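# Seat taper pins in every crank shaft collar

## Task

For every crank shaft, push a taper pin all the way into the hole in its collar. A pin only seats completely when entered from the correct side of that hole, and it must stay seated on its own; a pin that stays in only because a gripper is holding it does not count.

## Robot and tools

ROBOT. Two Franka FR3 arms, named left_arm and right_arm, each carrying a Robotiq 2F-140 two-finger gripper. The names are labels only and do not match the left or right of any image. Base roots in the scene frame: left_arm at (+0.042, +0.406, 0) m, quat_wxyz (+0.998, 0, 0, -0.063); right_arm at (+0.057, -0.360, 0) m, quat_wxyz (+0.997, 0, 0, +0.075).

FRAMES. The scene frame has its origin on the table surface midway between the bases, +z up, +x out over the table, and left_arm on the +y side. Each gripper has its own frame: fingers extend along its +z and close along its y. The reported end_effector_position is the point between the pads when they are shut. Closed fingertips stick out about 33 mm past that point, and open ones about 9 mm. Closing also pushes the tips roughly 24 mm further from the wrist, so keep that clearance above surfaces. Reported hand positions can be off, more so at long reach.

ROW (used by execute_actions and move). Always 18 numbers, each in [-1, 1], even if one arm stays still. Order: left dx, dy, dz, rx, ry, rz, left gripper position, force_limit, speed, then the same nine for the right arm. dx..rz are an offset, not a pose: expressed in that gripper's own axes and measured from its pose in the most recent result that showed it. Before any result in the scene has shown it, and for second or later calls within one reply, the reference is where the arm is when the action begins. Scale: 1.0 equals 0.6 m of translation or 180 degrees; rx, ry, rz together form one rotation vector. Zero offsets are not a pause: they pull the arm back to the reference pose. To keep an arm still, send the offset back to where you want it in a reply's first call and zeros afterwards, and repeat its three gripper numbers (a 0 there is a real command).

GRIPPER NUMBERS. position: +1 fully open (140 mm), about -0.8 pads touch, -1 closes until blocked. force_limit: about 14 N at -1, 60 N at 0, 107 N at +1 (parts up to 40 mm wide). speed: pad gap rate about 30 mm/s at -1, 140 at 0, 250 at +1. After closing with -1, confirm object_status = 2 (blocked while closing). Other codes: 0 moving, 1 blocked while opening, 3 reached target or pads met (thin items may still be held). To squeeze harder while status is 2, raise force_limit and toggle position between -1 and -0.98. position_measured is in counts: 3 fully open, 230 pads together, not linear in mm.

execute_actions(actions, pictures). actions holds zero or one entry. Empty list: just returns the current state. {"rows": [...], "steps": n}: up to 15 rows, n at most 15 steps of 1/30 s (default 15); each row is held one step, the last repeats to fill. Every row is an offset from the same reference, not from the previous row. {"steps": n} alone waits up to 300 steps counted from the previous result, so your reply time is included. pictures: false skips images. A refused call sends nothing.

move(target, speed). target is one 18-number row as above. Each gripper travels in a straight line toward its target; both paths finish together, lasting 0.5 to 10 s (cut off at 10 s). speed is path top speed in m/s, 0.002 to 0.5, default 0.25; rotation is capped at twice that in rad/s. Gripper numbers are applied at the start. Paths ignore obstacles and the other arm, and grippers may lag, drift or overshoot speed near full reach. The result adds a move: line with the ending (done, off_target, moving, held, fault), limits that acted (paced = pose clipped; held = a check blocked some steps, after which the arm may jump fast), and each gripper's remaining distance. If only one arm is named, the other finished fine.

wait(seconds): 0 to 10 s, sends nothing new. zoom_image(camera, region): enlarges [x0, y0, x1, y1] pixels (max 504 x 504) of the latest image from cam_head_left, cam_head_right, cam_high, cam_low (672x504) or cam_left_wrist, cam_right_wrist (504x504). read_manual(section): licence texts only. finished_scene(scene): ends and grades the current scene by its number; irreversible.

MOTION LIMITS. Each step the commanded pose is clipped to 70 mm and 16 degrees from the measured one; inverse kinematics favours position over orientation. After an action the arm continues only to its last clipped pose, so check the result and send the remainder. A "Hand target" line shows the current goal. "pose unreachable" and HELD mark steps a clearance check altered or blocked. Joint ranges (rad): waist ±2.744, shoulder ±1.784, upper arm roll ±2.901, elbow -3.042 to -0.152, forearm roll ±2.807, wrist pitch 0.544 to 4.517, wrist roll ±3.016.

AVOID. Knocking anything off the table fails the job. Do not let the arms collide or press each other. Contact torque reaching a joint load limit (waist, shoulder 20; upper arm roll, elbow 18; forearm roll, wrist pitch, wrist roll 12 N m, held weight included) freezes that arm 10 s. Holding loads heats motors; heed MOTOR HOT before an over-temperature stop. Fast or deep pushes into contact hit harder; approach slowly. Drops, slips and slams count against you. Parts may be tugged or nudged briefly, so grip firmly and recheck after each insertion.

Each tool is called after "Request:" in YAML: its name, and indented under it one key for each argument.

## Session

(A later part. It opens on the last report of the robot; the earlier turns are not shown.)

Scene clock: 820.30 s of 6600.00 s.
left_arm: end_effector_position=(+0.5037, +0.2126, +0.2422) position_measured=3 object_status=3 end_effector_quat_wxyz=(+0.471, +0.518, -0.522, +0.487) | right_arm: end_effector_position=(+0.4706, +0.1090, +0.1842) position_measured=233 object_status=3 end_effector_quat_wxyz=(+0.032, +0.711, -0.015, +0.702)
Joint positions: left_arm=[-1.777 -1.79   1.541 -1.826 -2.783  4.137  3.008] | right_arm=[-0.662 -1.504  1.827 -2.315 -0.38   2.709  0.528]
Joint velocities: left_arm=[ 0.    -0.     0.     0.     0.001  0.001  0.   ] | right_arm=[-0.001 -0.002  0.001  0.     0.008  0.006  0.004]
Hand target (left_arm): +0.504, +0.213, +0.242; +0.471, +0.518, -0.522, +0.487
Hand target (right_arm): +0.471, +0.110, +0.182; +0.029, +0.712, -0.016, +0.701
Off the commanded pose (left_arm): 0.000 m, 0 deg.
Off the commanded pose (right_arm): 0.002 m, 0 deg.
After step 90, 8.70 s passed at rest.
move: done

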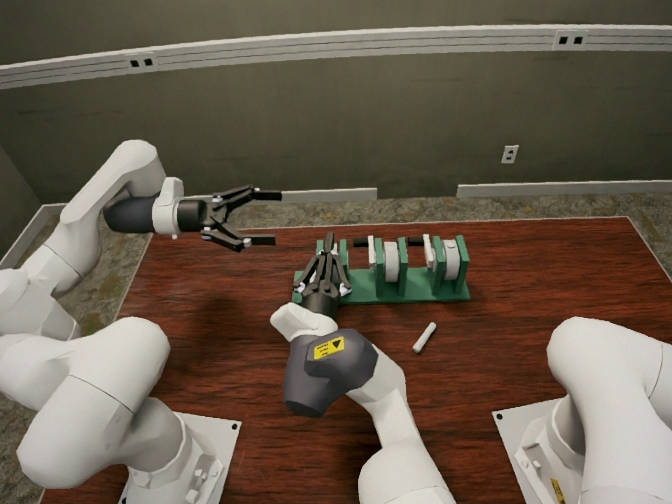

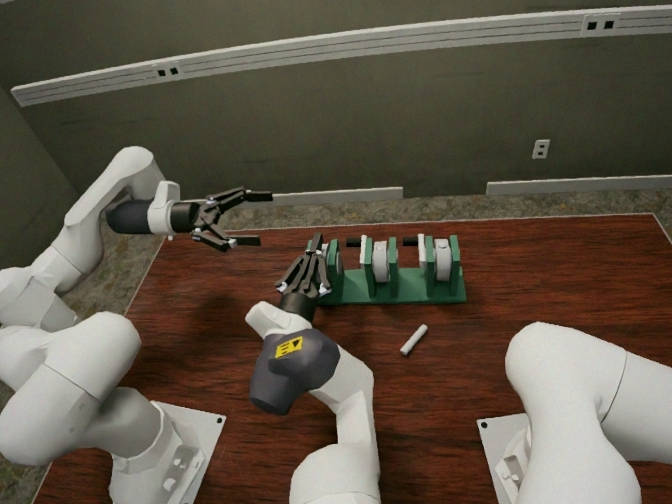

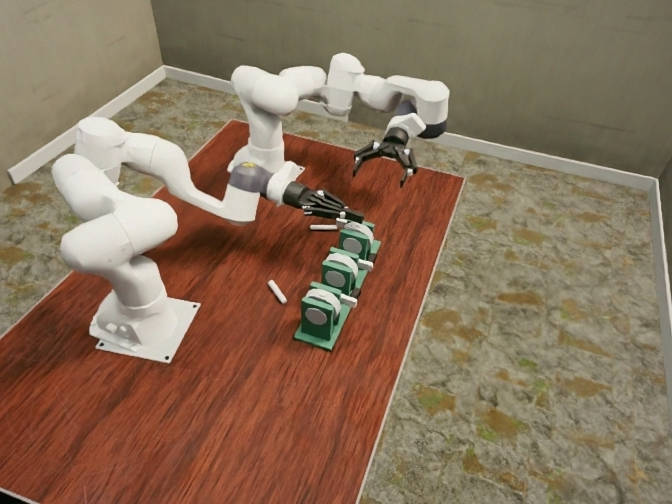

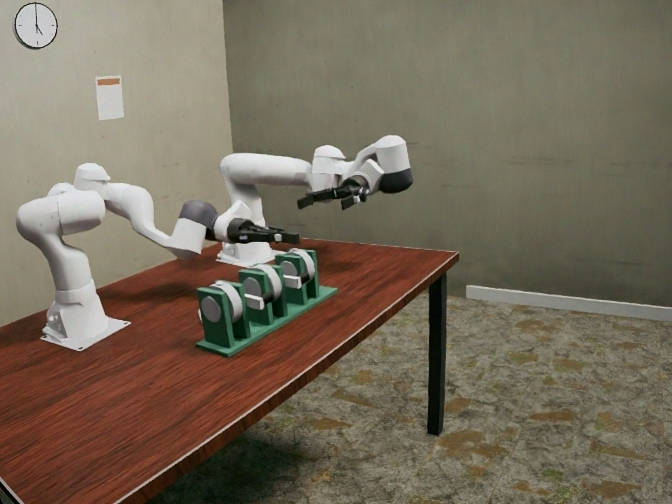

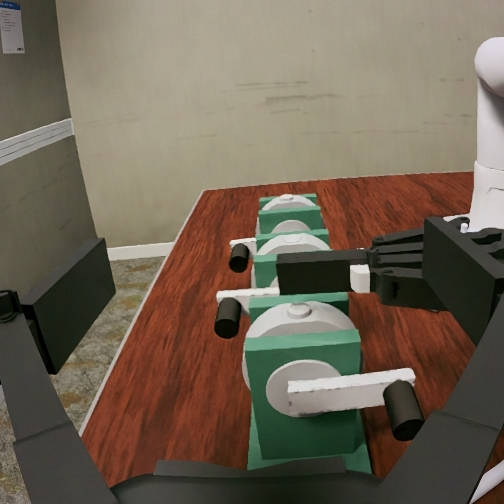

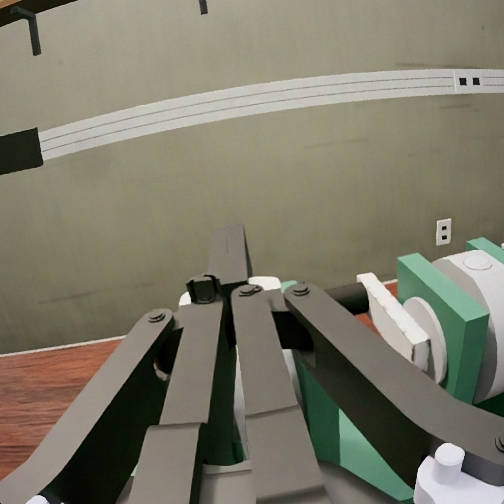

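Request:
move:
  target: [0,0,0,0,0,0,1,0,0,-0.024,-0.002,0,0,0,0,-1,0,0]
  speed: 0.01

Request:
zoom_image:
  camera: "cam_left_wrist"
  region: [255, 250, 355, 350]

Scene clock: 827.00 s of 6600.00 s.
left_arm: end_effector_position=(+0.5037, +0.2126, +0.2422) position_measured=3 object_status=3 end_effector_quat_wxyz=(+0.471, +0.518, -0.522, +0.487) | right_arm: end_effector_position=(+0.4699, +0.1104, +0.1707) position_measured=233 object_status=3 end_effector_quat_wxyz=(+0.033, +0.712, -0.012, +0.702)
Joint positions: left_arm=[-1.777 -1.79   1.541 -1.826 -2.783  4.137  3.008] | right_arm=[-0.667 -1.524  1.851 -2.302 -0.361  2.707  0.534]
Joint velocities: left_arm=[ 0.     0.001 -0.    -0.     0.001 -0.001 -0.001] | right_arm=[ 0.001 -0.004  0.    -0.001  0.009 -0.001 -0.001]
Hand target (left_arm): +0.504, +0.213, +0.242; +0.471, +0.518, -0.522, +0.487
Hand target (right_arm): +0.470, +0.110, +0.169; +0.032, +0.711, -0.015, +0.702
Off the commanded pose (left_arm): 0.000 m, 0 deg.
Off the commanded pose (right_arm): 0.001 m, 0 deg.
After step 90, 2.07 s passed at rest.
move: done

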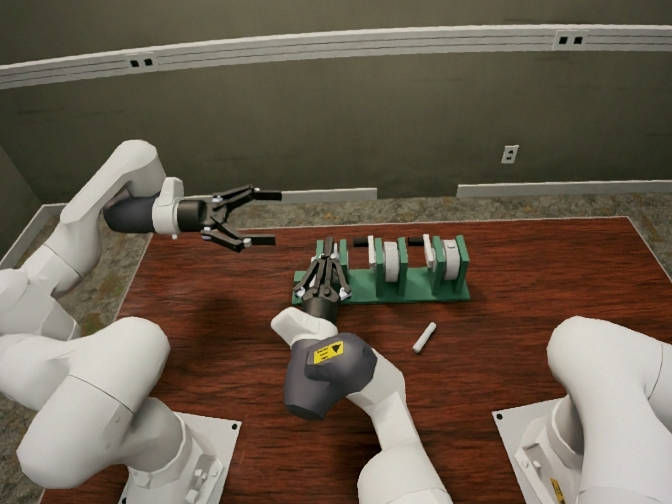

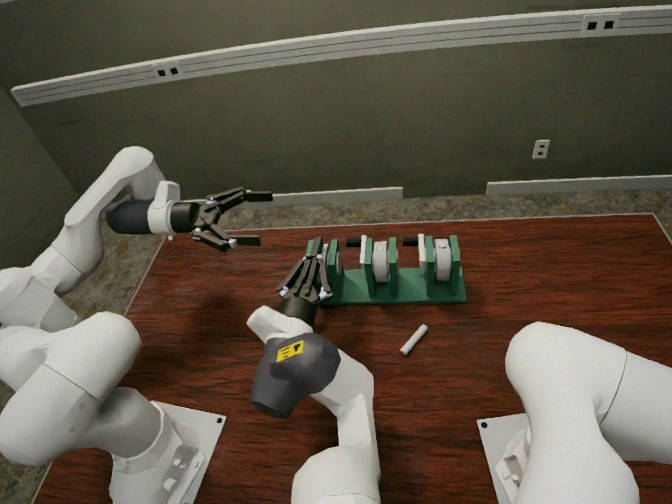

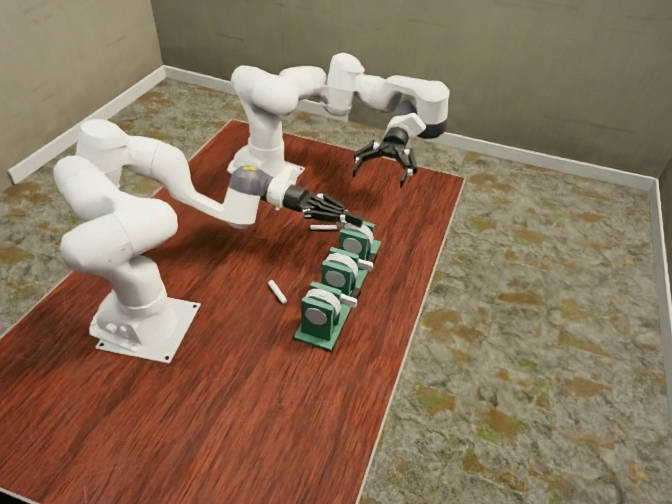

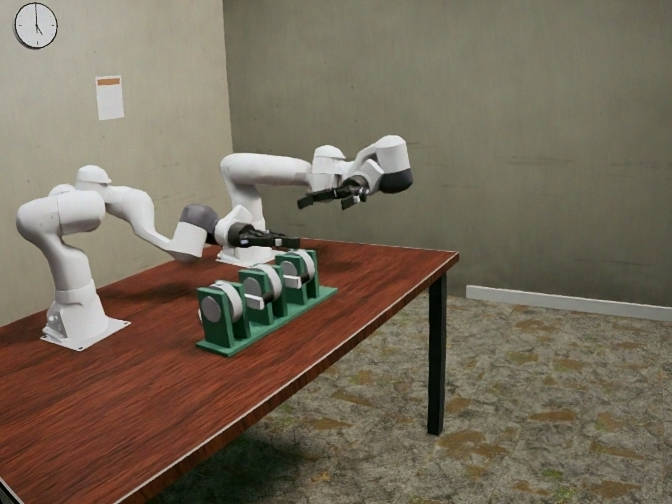

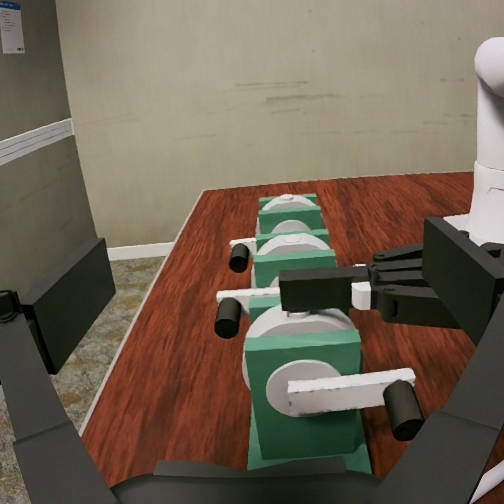

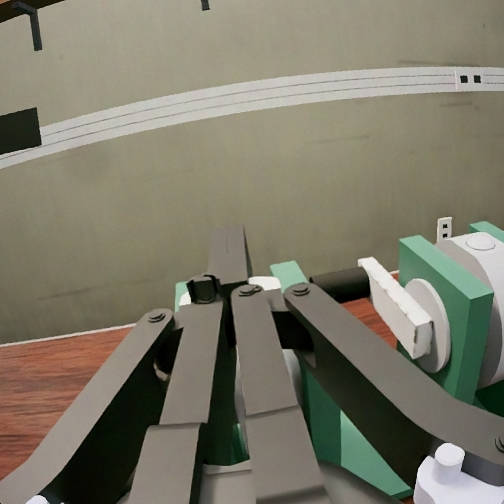

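Region (255, 250, 355, 350) of cam_left_wrist's 504x504 image, scaled by 5.040, with more detail than that image has.

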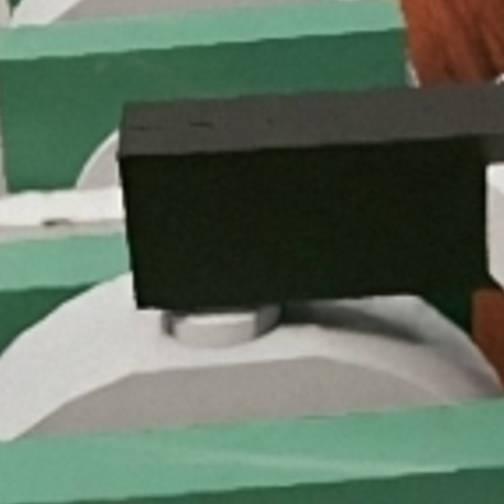

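Request:
move:
  target: [0,0,0,0,0,0,1,0,0,-0.0142,0,0,0,0,0,-1,0,0]
  speed: 0.004

Request:
zoom_image:
  camera: "cam_left_wrist"
  region: [255, 250, 355, 350]

Scene clock: 832.17 s of 6600.00 s.
left_arm: end_effector_position=(+0.5037, +0.2126, +0.2422) position_measured=3 object_status=3 end_effector_quat_wxyz=(+0.471, +0.518, -0.522, +0.487) | right_arm: end_effector_position=(+0.4699, +0.1101, +0.1687) position_measured=233 object_status=3 end_effector_quat_wxyz=(+0.034, +0.709, -0.013, +0.704)
Joint positions: left_arm=[-1.777 -1.79   1.541 -1.826 -2.783  4.137  3.008] | right_arm=[-0.667 -1.535  1.857 -2.296 -0.355  2.7    0.538]
Joint velocities: left_arm=[ 0.001 -0.001  0.    -0.    -0.001 -0.    -0.001] | right_arm=[-0.001  0.     0.001  0.001  0.    -0.001  0.004]
Hand target (left_arm): +0.504, +0.213, +0.242; +0.471, +0.518, -0.522, +0.487
Hand target (right_arm): +0.470, +0.110, +0.162; +0.033, +0.712, -0.012, +0.702
Off the commanded pose (left_arm): 0.000 m, 0 deg.
Off the commanded pose (right_arm): 0.007 m, 0 deg.
move: off_target (right_arm)

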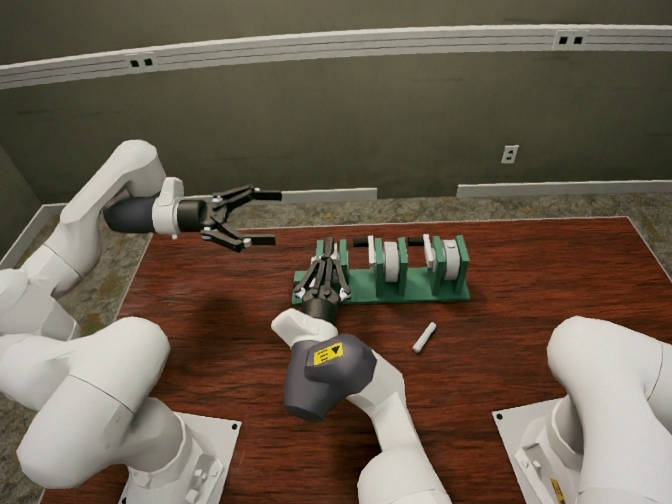

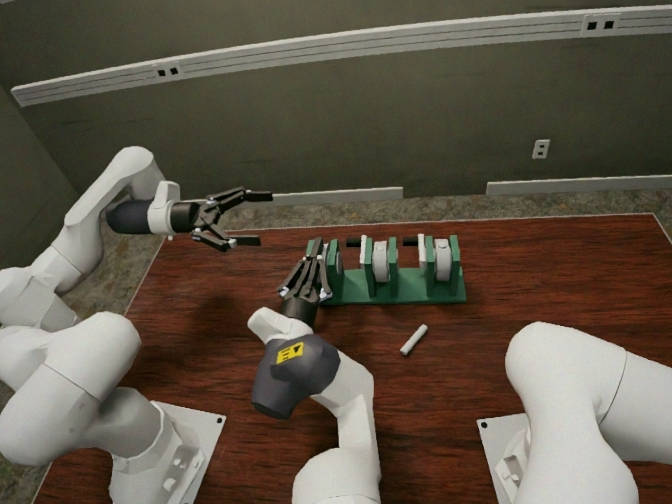

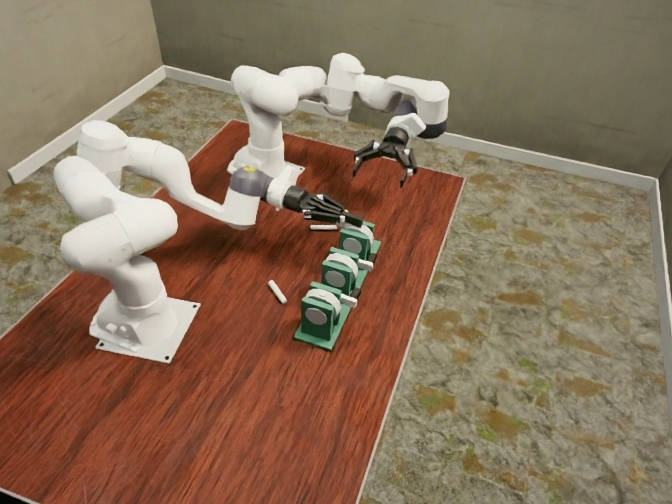

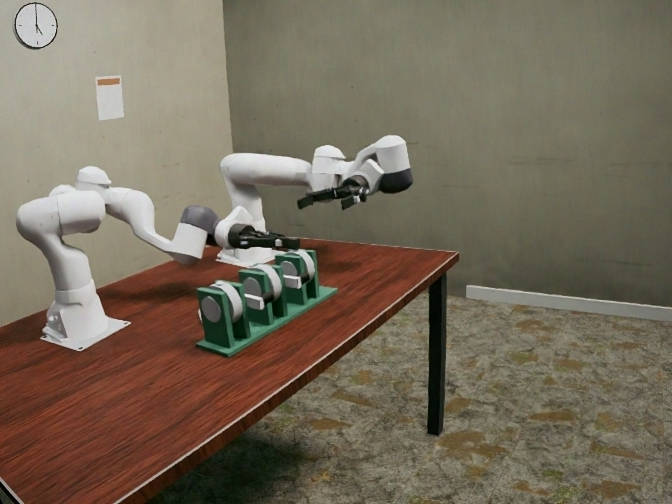

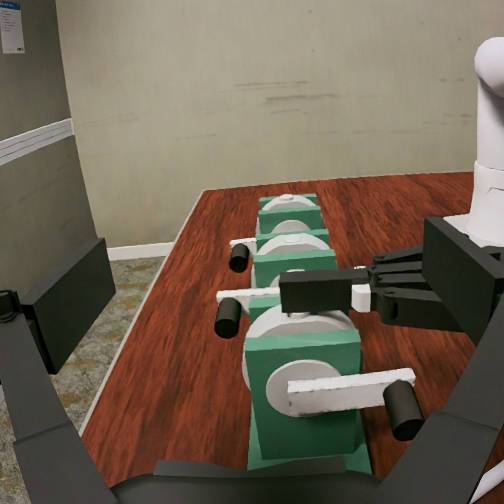

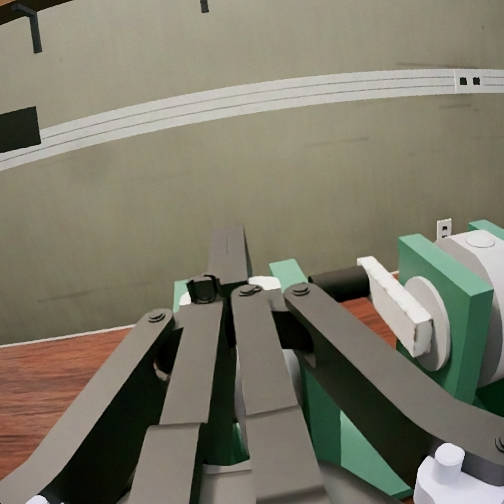

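Region (255, 250, 355, 350) of cam_left_wrist's 504x504 image, scaled by 5.040, with more detail than that image has.

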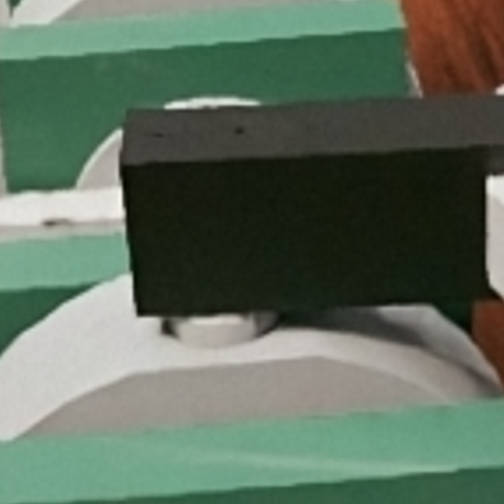

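Request:
move:
  target: [0,0,0,0,0,0,1,0,0,-0.02,0,0,0,-0.004,0,-1,0,0]
  speed: 0.006

Request:
move:
  target: [0,0,0,0,0,0,1,0,0,0.03,0,0,0,0,0,-1,0,0]
  speed: 0.02

Request:
zoom_image:
  camera: "cam_left_wrist"
  region: [255, 250, 355, 350]

Scene clock: 840.60 s of 6600.00 s.
left_arm: end_effector_position=(+0.5037, +0.2126, +0.2422) position_measured=3 object_status=3 end_effector_quat_wxyz=(+0.471, +0.518, -0.522, +0.487) | right_arm: end_effector_position=(+0.4699, +0.1100, +0.1685) position_measured=233 object_status=3 end_effector_quat_wxyz=(+0.034, +0.708, -0.016, +0.705)
Joint positions: left_arm=[-1.777 -1.79   1.541 -1.826 -2.783  4.137  3.008] | right_arm=[-0.67  -1.535  1.859 -2.29  -0.355  2.691  0.543]
Joint velocities: left_arm=[ 0.002 -0.001 -0.    -0.001  0.001 -0.001  0.   ] | right_arm=[-0.     0.001 -0.     0.001  0.001 -0.002  0.002]
Hand target (left_arm): +0.504, +0.213, +0.242; +0.471, +0.518, -0.522, +0.487
Hand target (right_arm): +0.470, +0.110, +0.157; +0.034, +0.713, -0.013, +0.700
Off the commanded pose (left_arm): 0.000 m, 0 deg.
Off the commanded pose (right_arm): 0.012 m, 1 deg.
After step 90, 3.20 s passed at rest.
move: off_target (right_arm)

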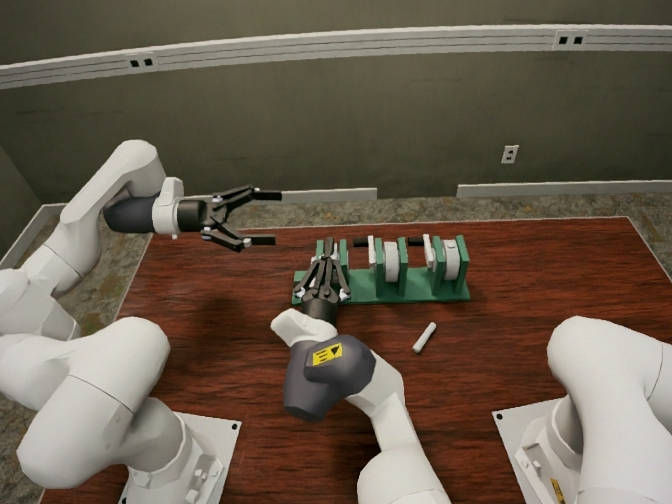

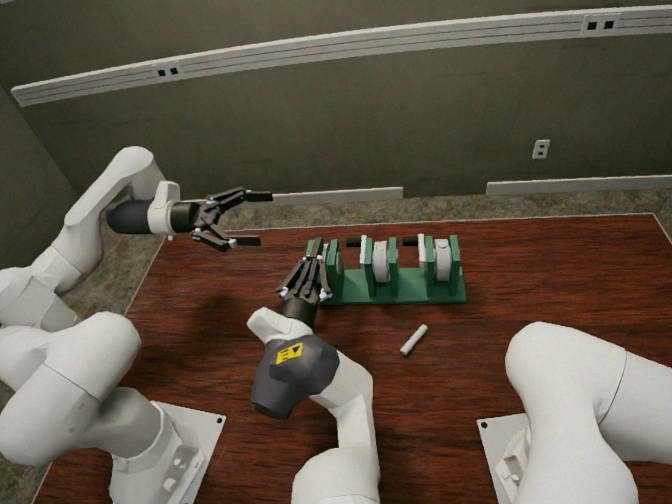

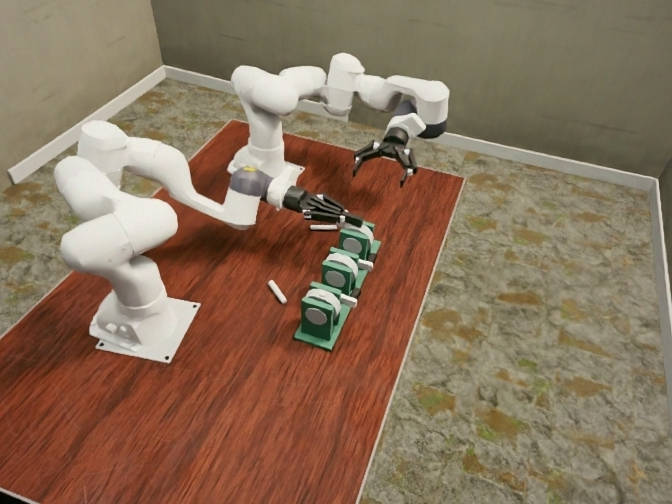

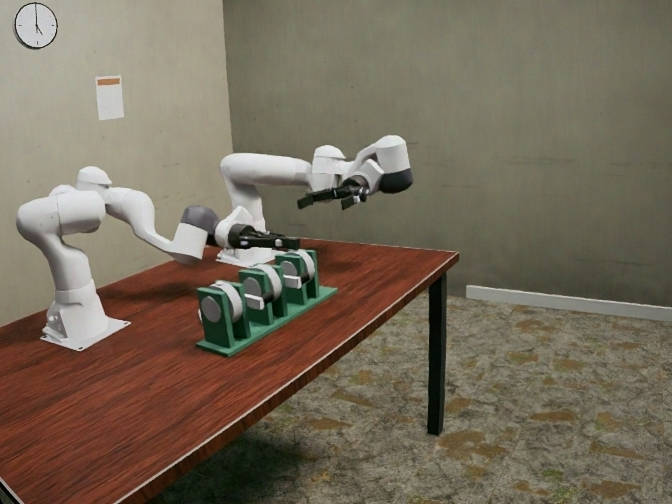

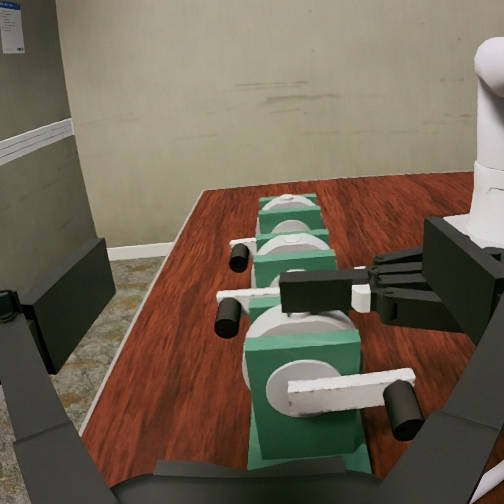

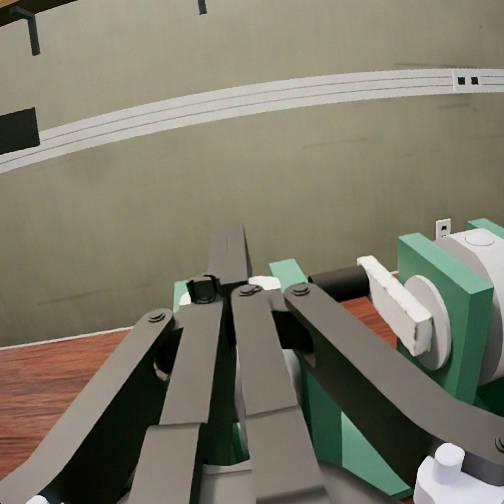

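Scene clock: 841.73 s of 6600.00 s.
left_arm: end_effector_position=(+0.5037, +0.2126, +0.2422) position_measured=3 object_status=3 end_effector_quat_wxyz=(+0.471, +0.518, -0.522, +0.487) | right_arm: end_effector_position=(+0.4705, +0.1101, +0.1857) position_measured=233 object_status=3 end_effector_quat_wxyz=(+0.032, +0.708, -0.019, +0.706)
Joint positions: left_arm=[-1.777 -1.79   1.541 -1.826 -2.783  4.137  3.008] | right_arm=[-0.664 -1.511  1.829 -2.304 -0.375  2.692  0.533]
Joint velocities: left_arm=[-0.001 -0.     0.     0.001  0.001 -0.001 -0.   ] | right_arm=[-0.     0.006  0.     0.    -0.014  0.    -0.004]
Hand target (left_arm): +0.504, +0.213, +0.242; +0.471, +0.518, -0.522, +0.487
Hand target (right_arm): +0.470, +0.111, +0.187; +0.034, +0.708, -0.016, +0.706
Off the commanded pose (left_arm): 0.000 m, 0 deg.
Off the commanded pose (right_arm): 0.001 m, 0 deg.
move: done

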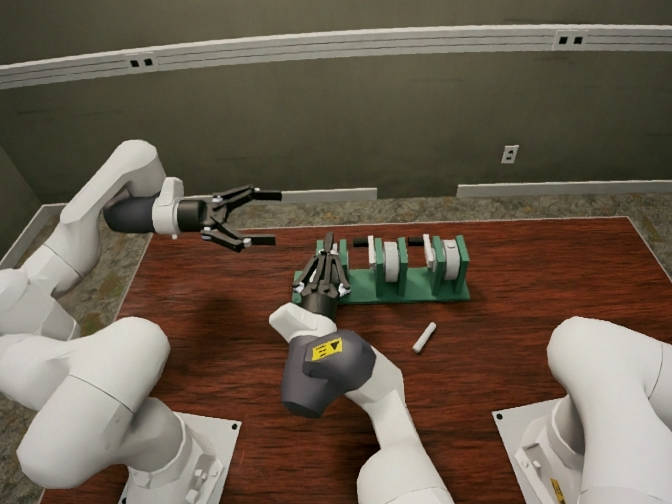

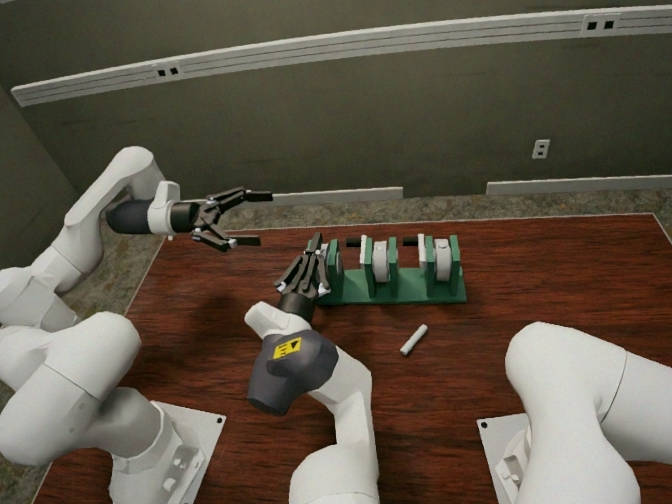

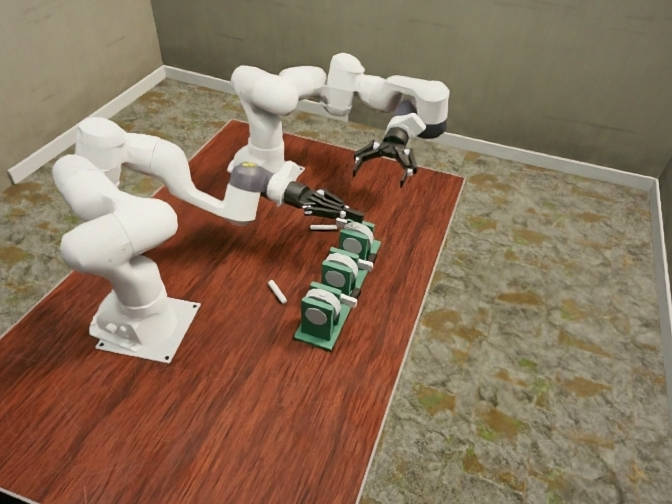

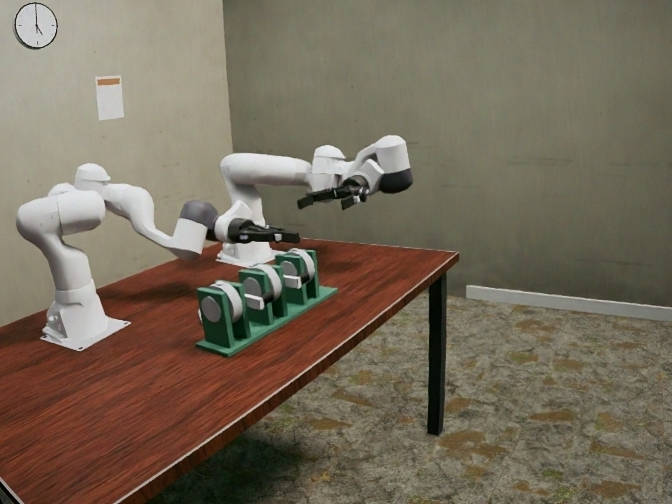

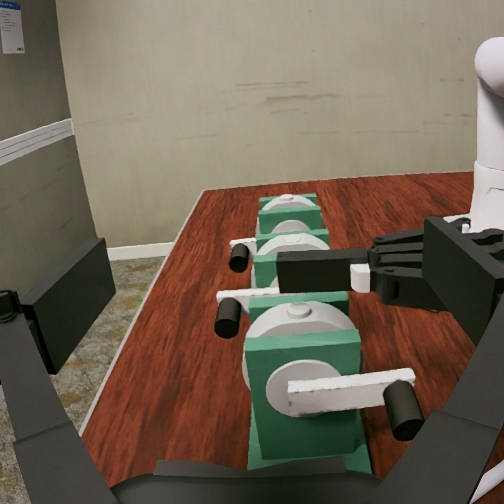

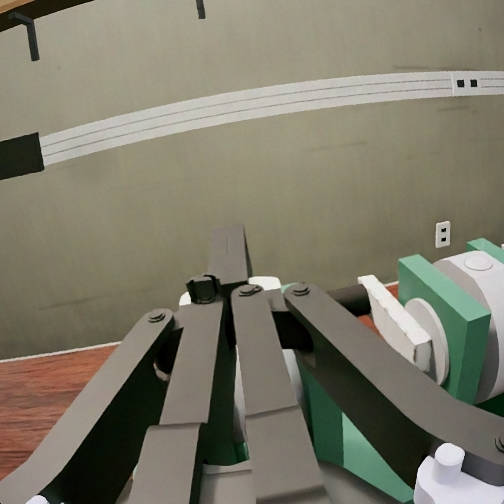

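Region (255, 250, 355, 350) of cam_left_wrist's 504x504 image, scaled by 5.040, with more detail than that image has.

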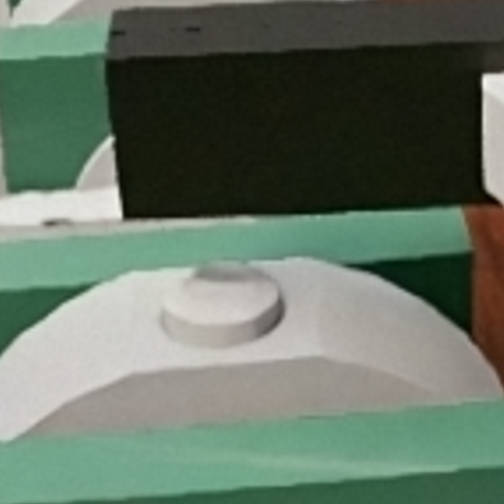

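Request:
move:
  target: [0,0,0,0,0,0,1,0,0,0.075,-0.005,0.045,0,-0.5,0,-0.45,0,0]
  speed: 0.25

Scene clock: 864.70 s of 6600.00 s.
left_arm: end_effector_position=(+0.5037, +0.2126, +0.2422) position_measured=3 object_status=3 end_effector_quat_wxyz=(+0.471, +0.518, -0.522, +0.487) | right_arm: end_effector_position=(+0.5079, +0.1035, +0.2286) position_measured=186 object_status=3 end_effector_quat_wxyz=(+0.007, +0.999, -0.054, +0.006)
Joint positions: left_arm=[-1.777 -1.79   1.541 -1.826 -2.783  4.137  3.008] | right_arm=[-1.838 -0.392  2.378 -1.639  0.265  1.917 -0.825]
Joint velocities: left_arm=[ 0.001 -0.    -0.    -0.001 -0.001 -0.    -0.001] | right_arm=[-0.002  0.     0.001  0.001 -0.001 -0.01  -0.027]
Hand target (left_arm): +0.504, +0.213, +0.242; +0.471, +0.518, -0.522, +0.487
Hand target (right_arm): +0.507, +0.104, +0.228; +0.008, +0.999, -0.048, +0.005
Off the commanded pose (left_arm): 0.000 m, 0 deg.
Off the commanded pose (right_arm): 0.013 m, 2 deg.
After step 90, 15.83 s passed at rest.
move: off_target (right_arm)

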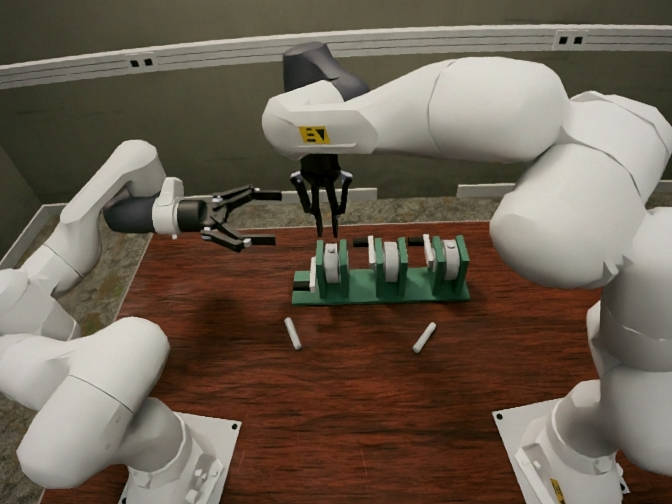

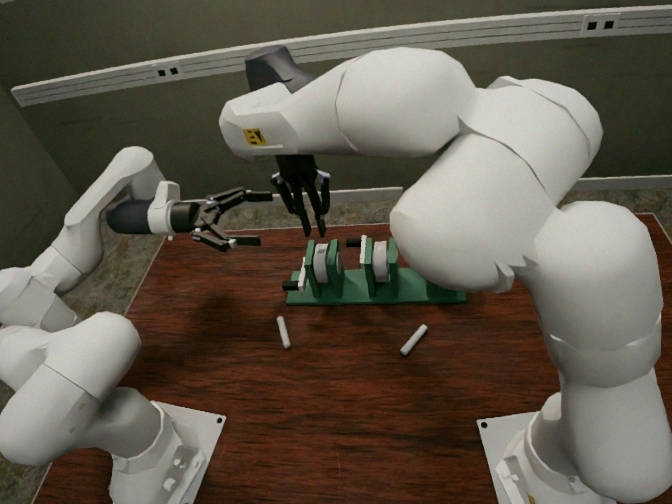

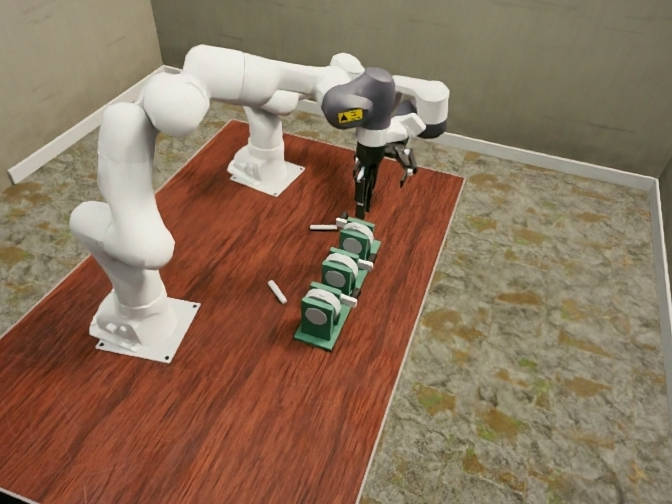

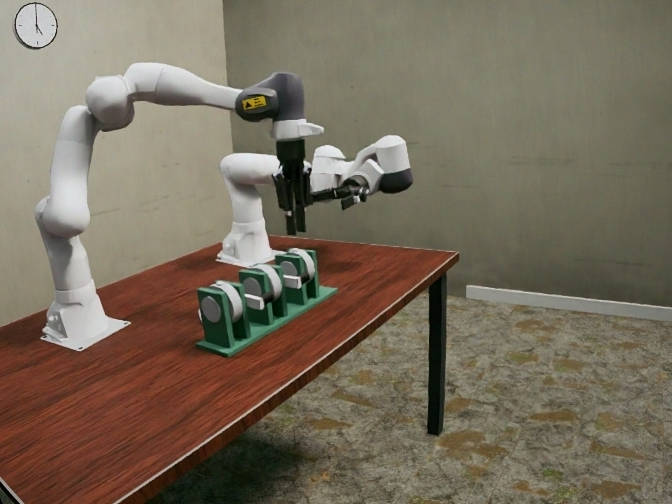

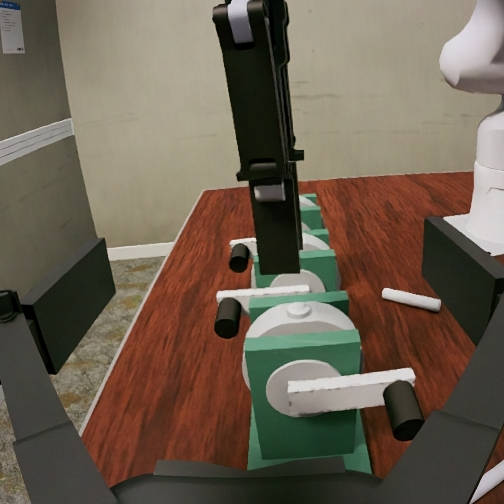

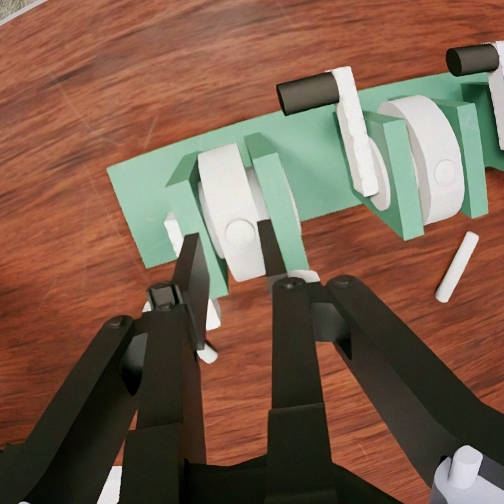

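Request:
zoom_image:
  camera: "cam_right_wrist"
  region: [210, 200, 270, 260]

Request:
zoom_image:
  camera: "cam_right_wrist"
  region: [415, 140, 475, 200]

Region (210, 200, 270, 260) of cam_right_wrist's 504x504 image, scaled by 8.400, with more detail than that image has.

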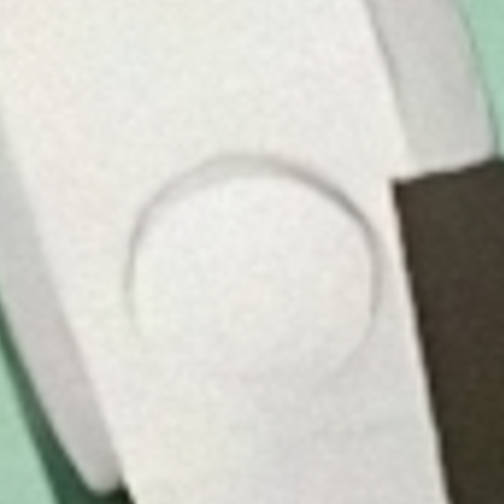

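Region (415, 140, 475, 200) of cam_right_wrist's 504x504 image, scaled by 8.400, with more detail than that image has.

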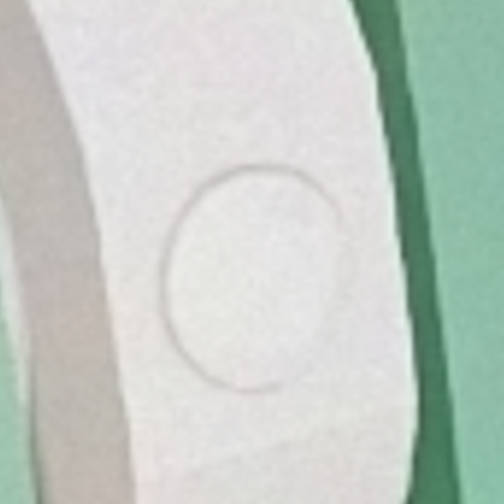

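Request:
move:
  target: [0,0,0,0,0,0,1,0,0,-0.02,0.005,0.048,-0.004,0,0,-0.45,0,0]
  speed: 0.04

Request:
zoom_image:
  camera: "cam_right_wrist"
  region: [170, 180, 300, 310]

Request:
zoom_image:
  camera: "cam_left_wrist"
  region: [245, 240, 365, 360]

Scene clock: 875.23 s of 6600.00 s.
left_arm: end_effector_position=(+0.5037, +0.2126, +0.2422) position_measured=3 object_status=3 end_effector_quat_wxyz=(+0.471, +0.518, -0.522, +0.487) | right_arm: end_effector_position=(+0.4946, +0.1012, +0.2001) position_measured=186 object_status=3 end_effector_quat_wxyz=(+0.014, +0.999, -0.051, +0.003)
Joint positions: left_arm=[-1.777 -1.79   1.541 -1.826 -2.783  4.137  3.008] | right_arm=[-1.809 -0.39   2.378 -1.715  0.264  1.975 -0.821]
Joint velocities: left_arm=[ 0.    -0.     0.001 -0.     0.003  0.001 -0.001] | right_arm=[ 0.003 -0.001  0.    -0.005 -0.001  0.021  0.01 ]
Hand target (left_arm): +0.504, +0.213, +0.242; +0.471, +0.518, -0.522, +0.487
Hand target (right_arm): +0.496, +0.101, +0.200; +0.013, +0.998, -0.054, +0.006
Off the commanded pose (left_arm): 0.000 m, 0 deg.
Off the commanded pose (right_arm): 0.002 m, 0 deg.
After step 90, 6.50 s passed at rest.
move: done

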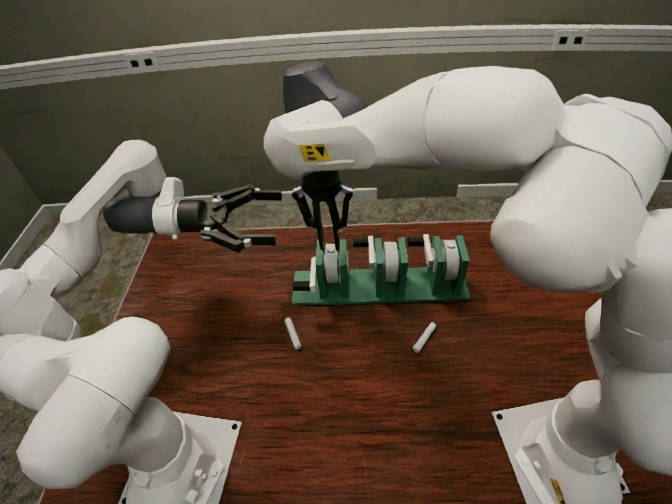

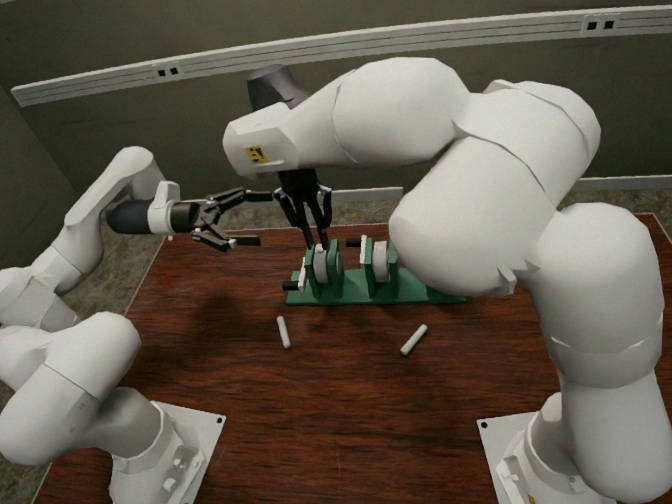

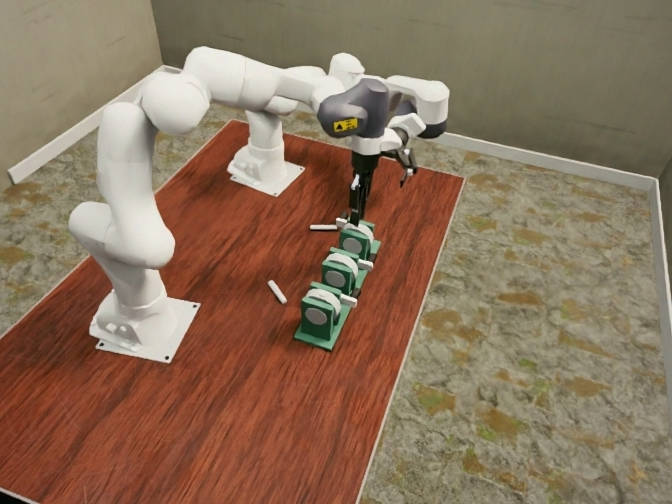

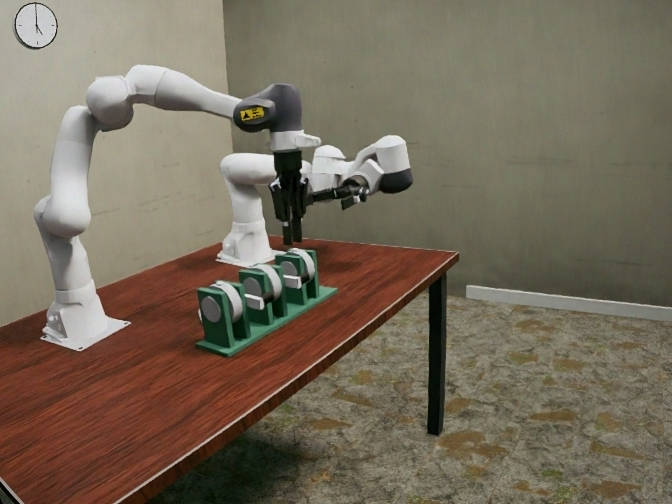

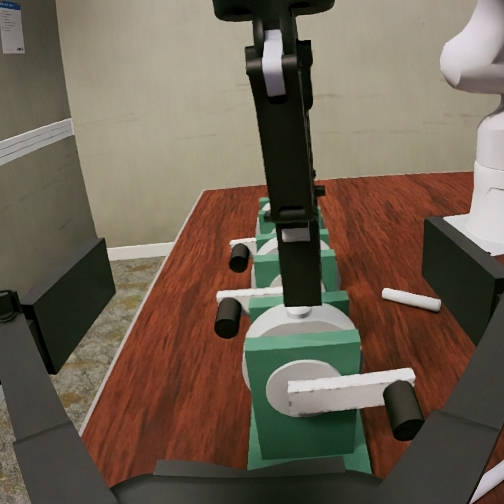

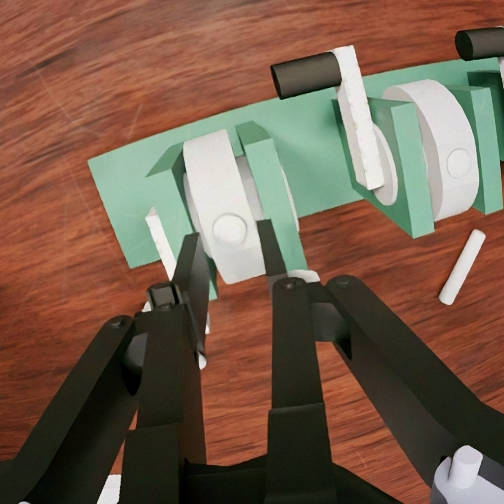

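Region (170, 180, 300, 310) of cam_right_wrist's 504x504 image, scaled by 3.877, with more detail than that image has.

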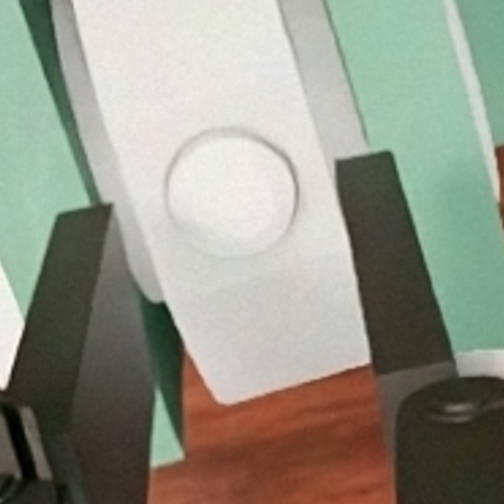

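Region (245, 240, 365, 360) of cam_left_wrist's 504x504 image, scaled by 4.200, with more detail than that image has.

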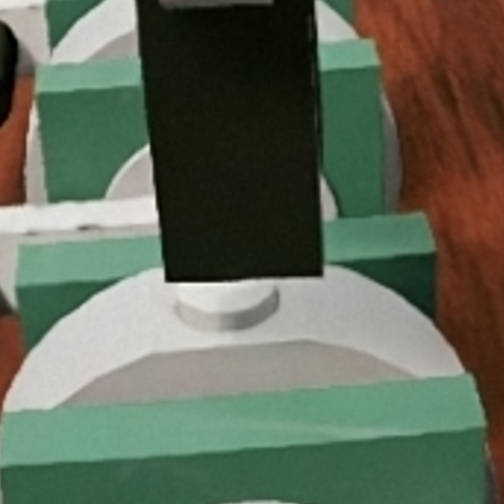

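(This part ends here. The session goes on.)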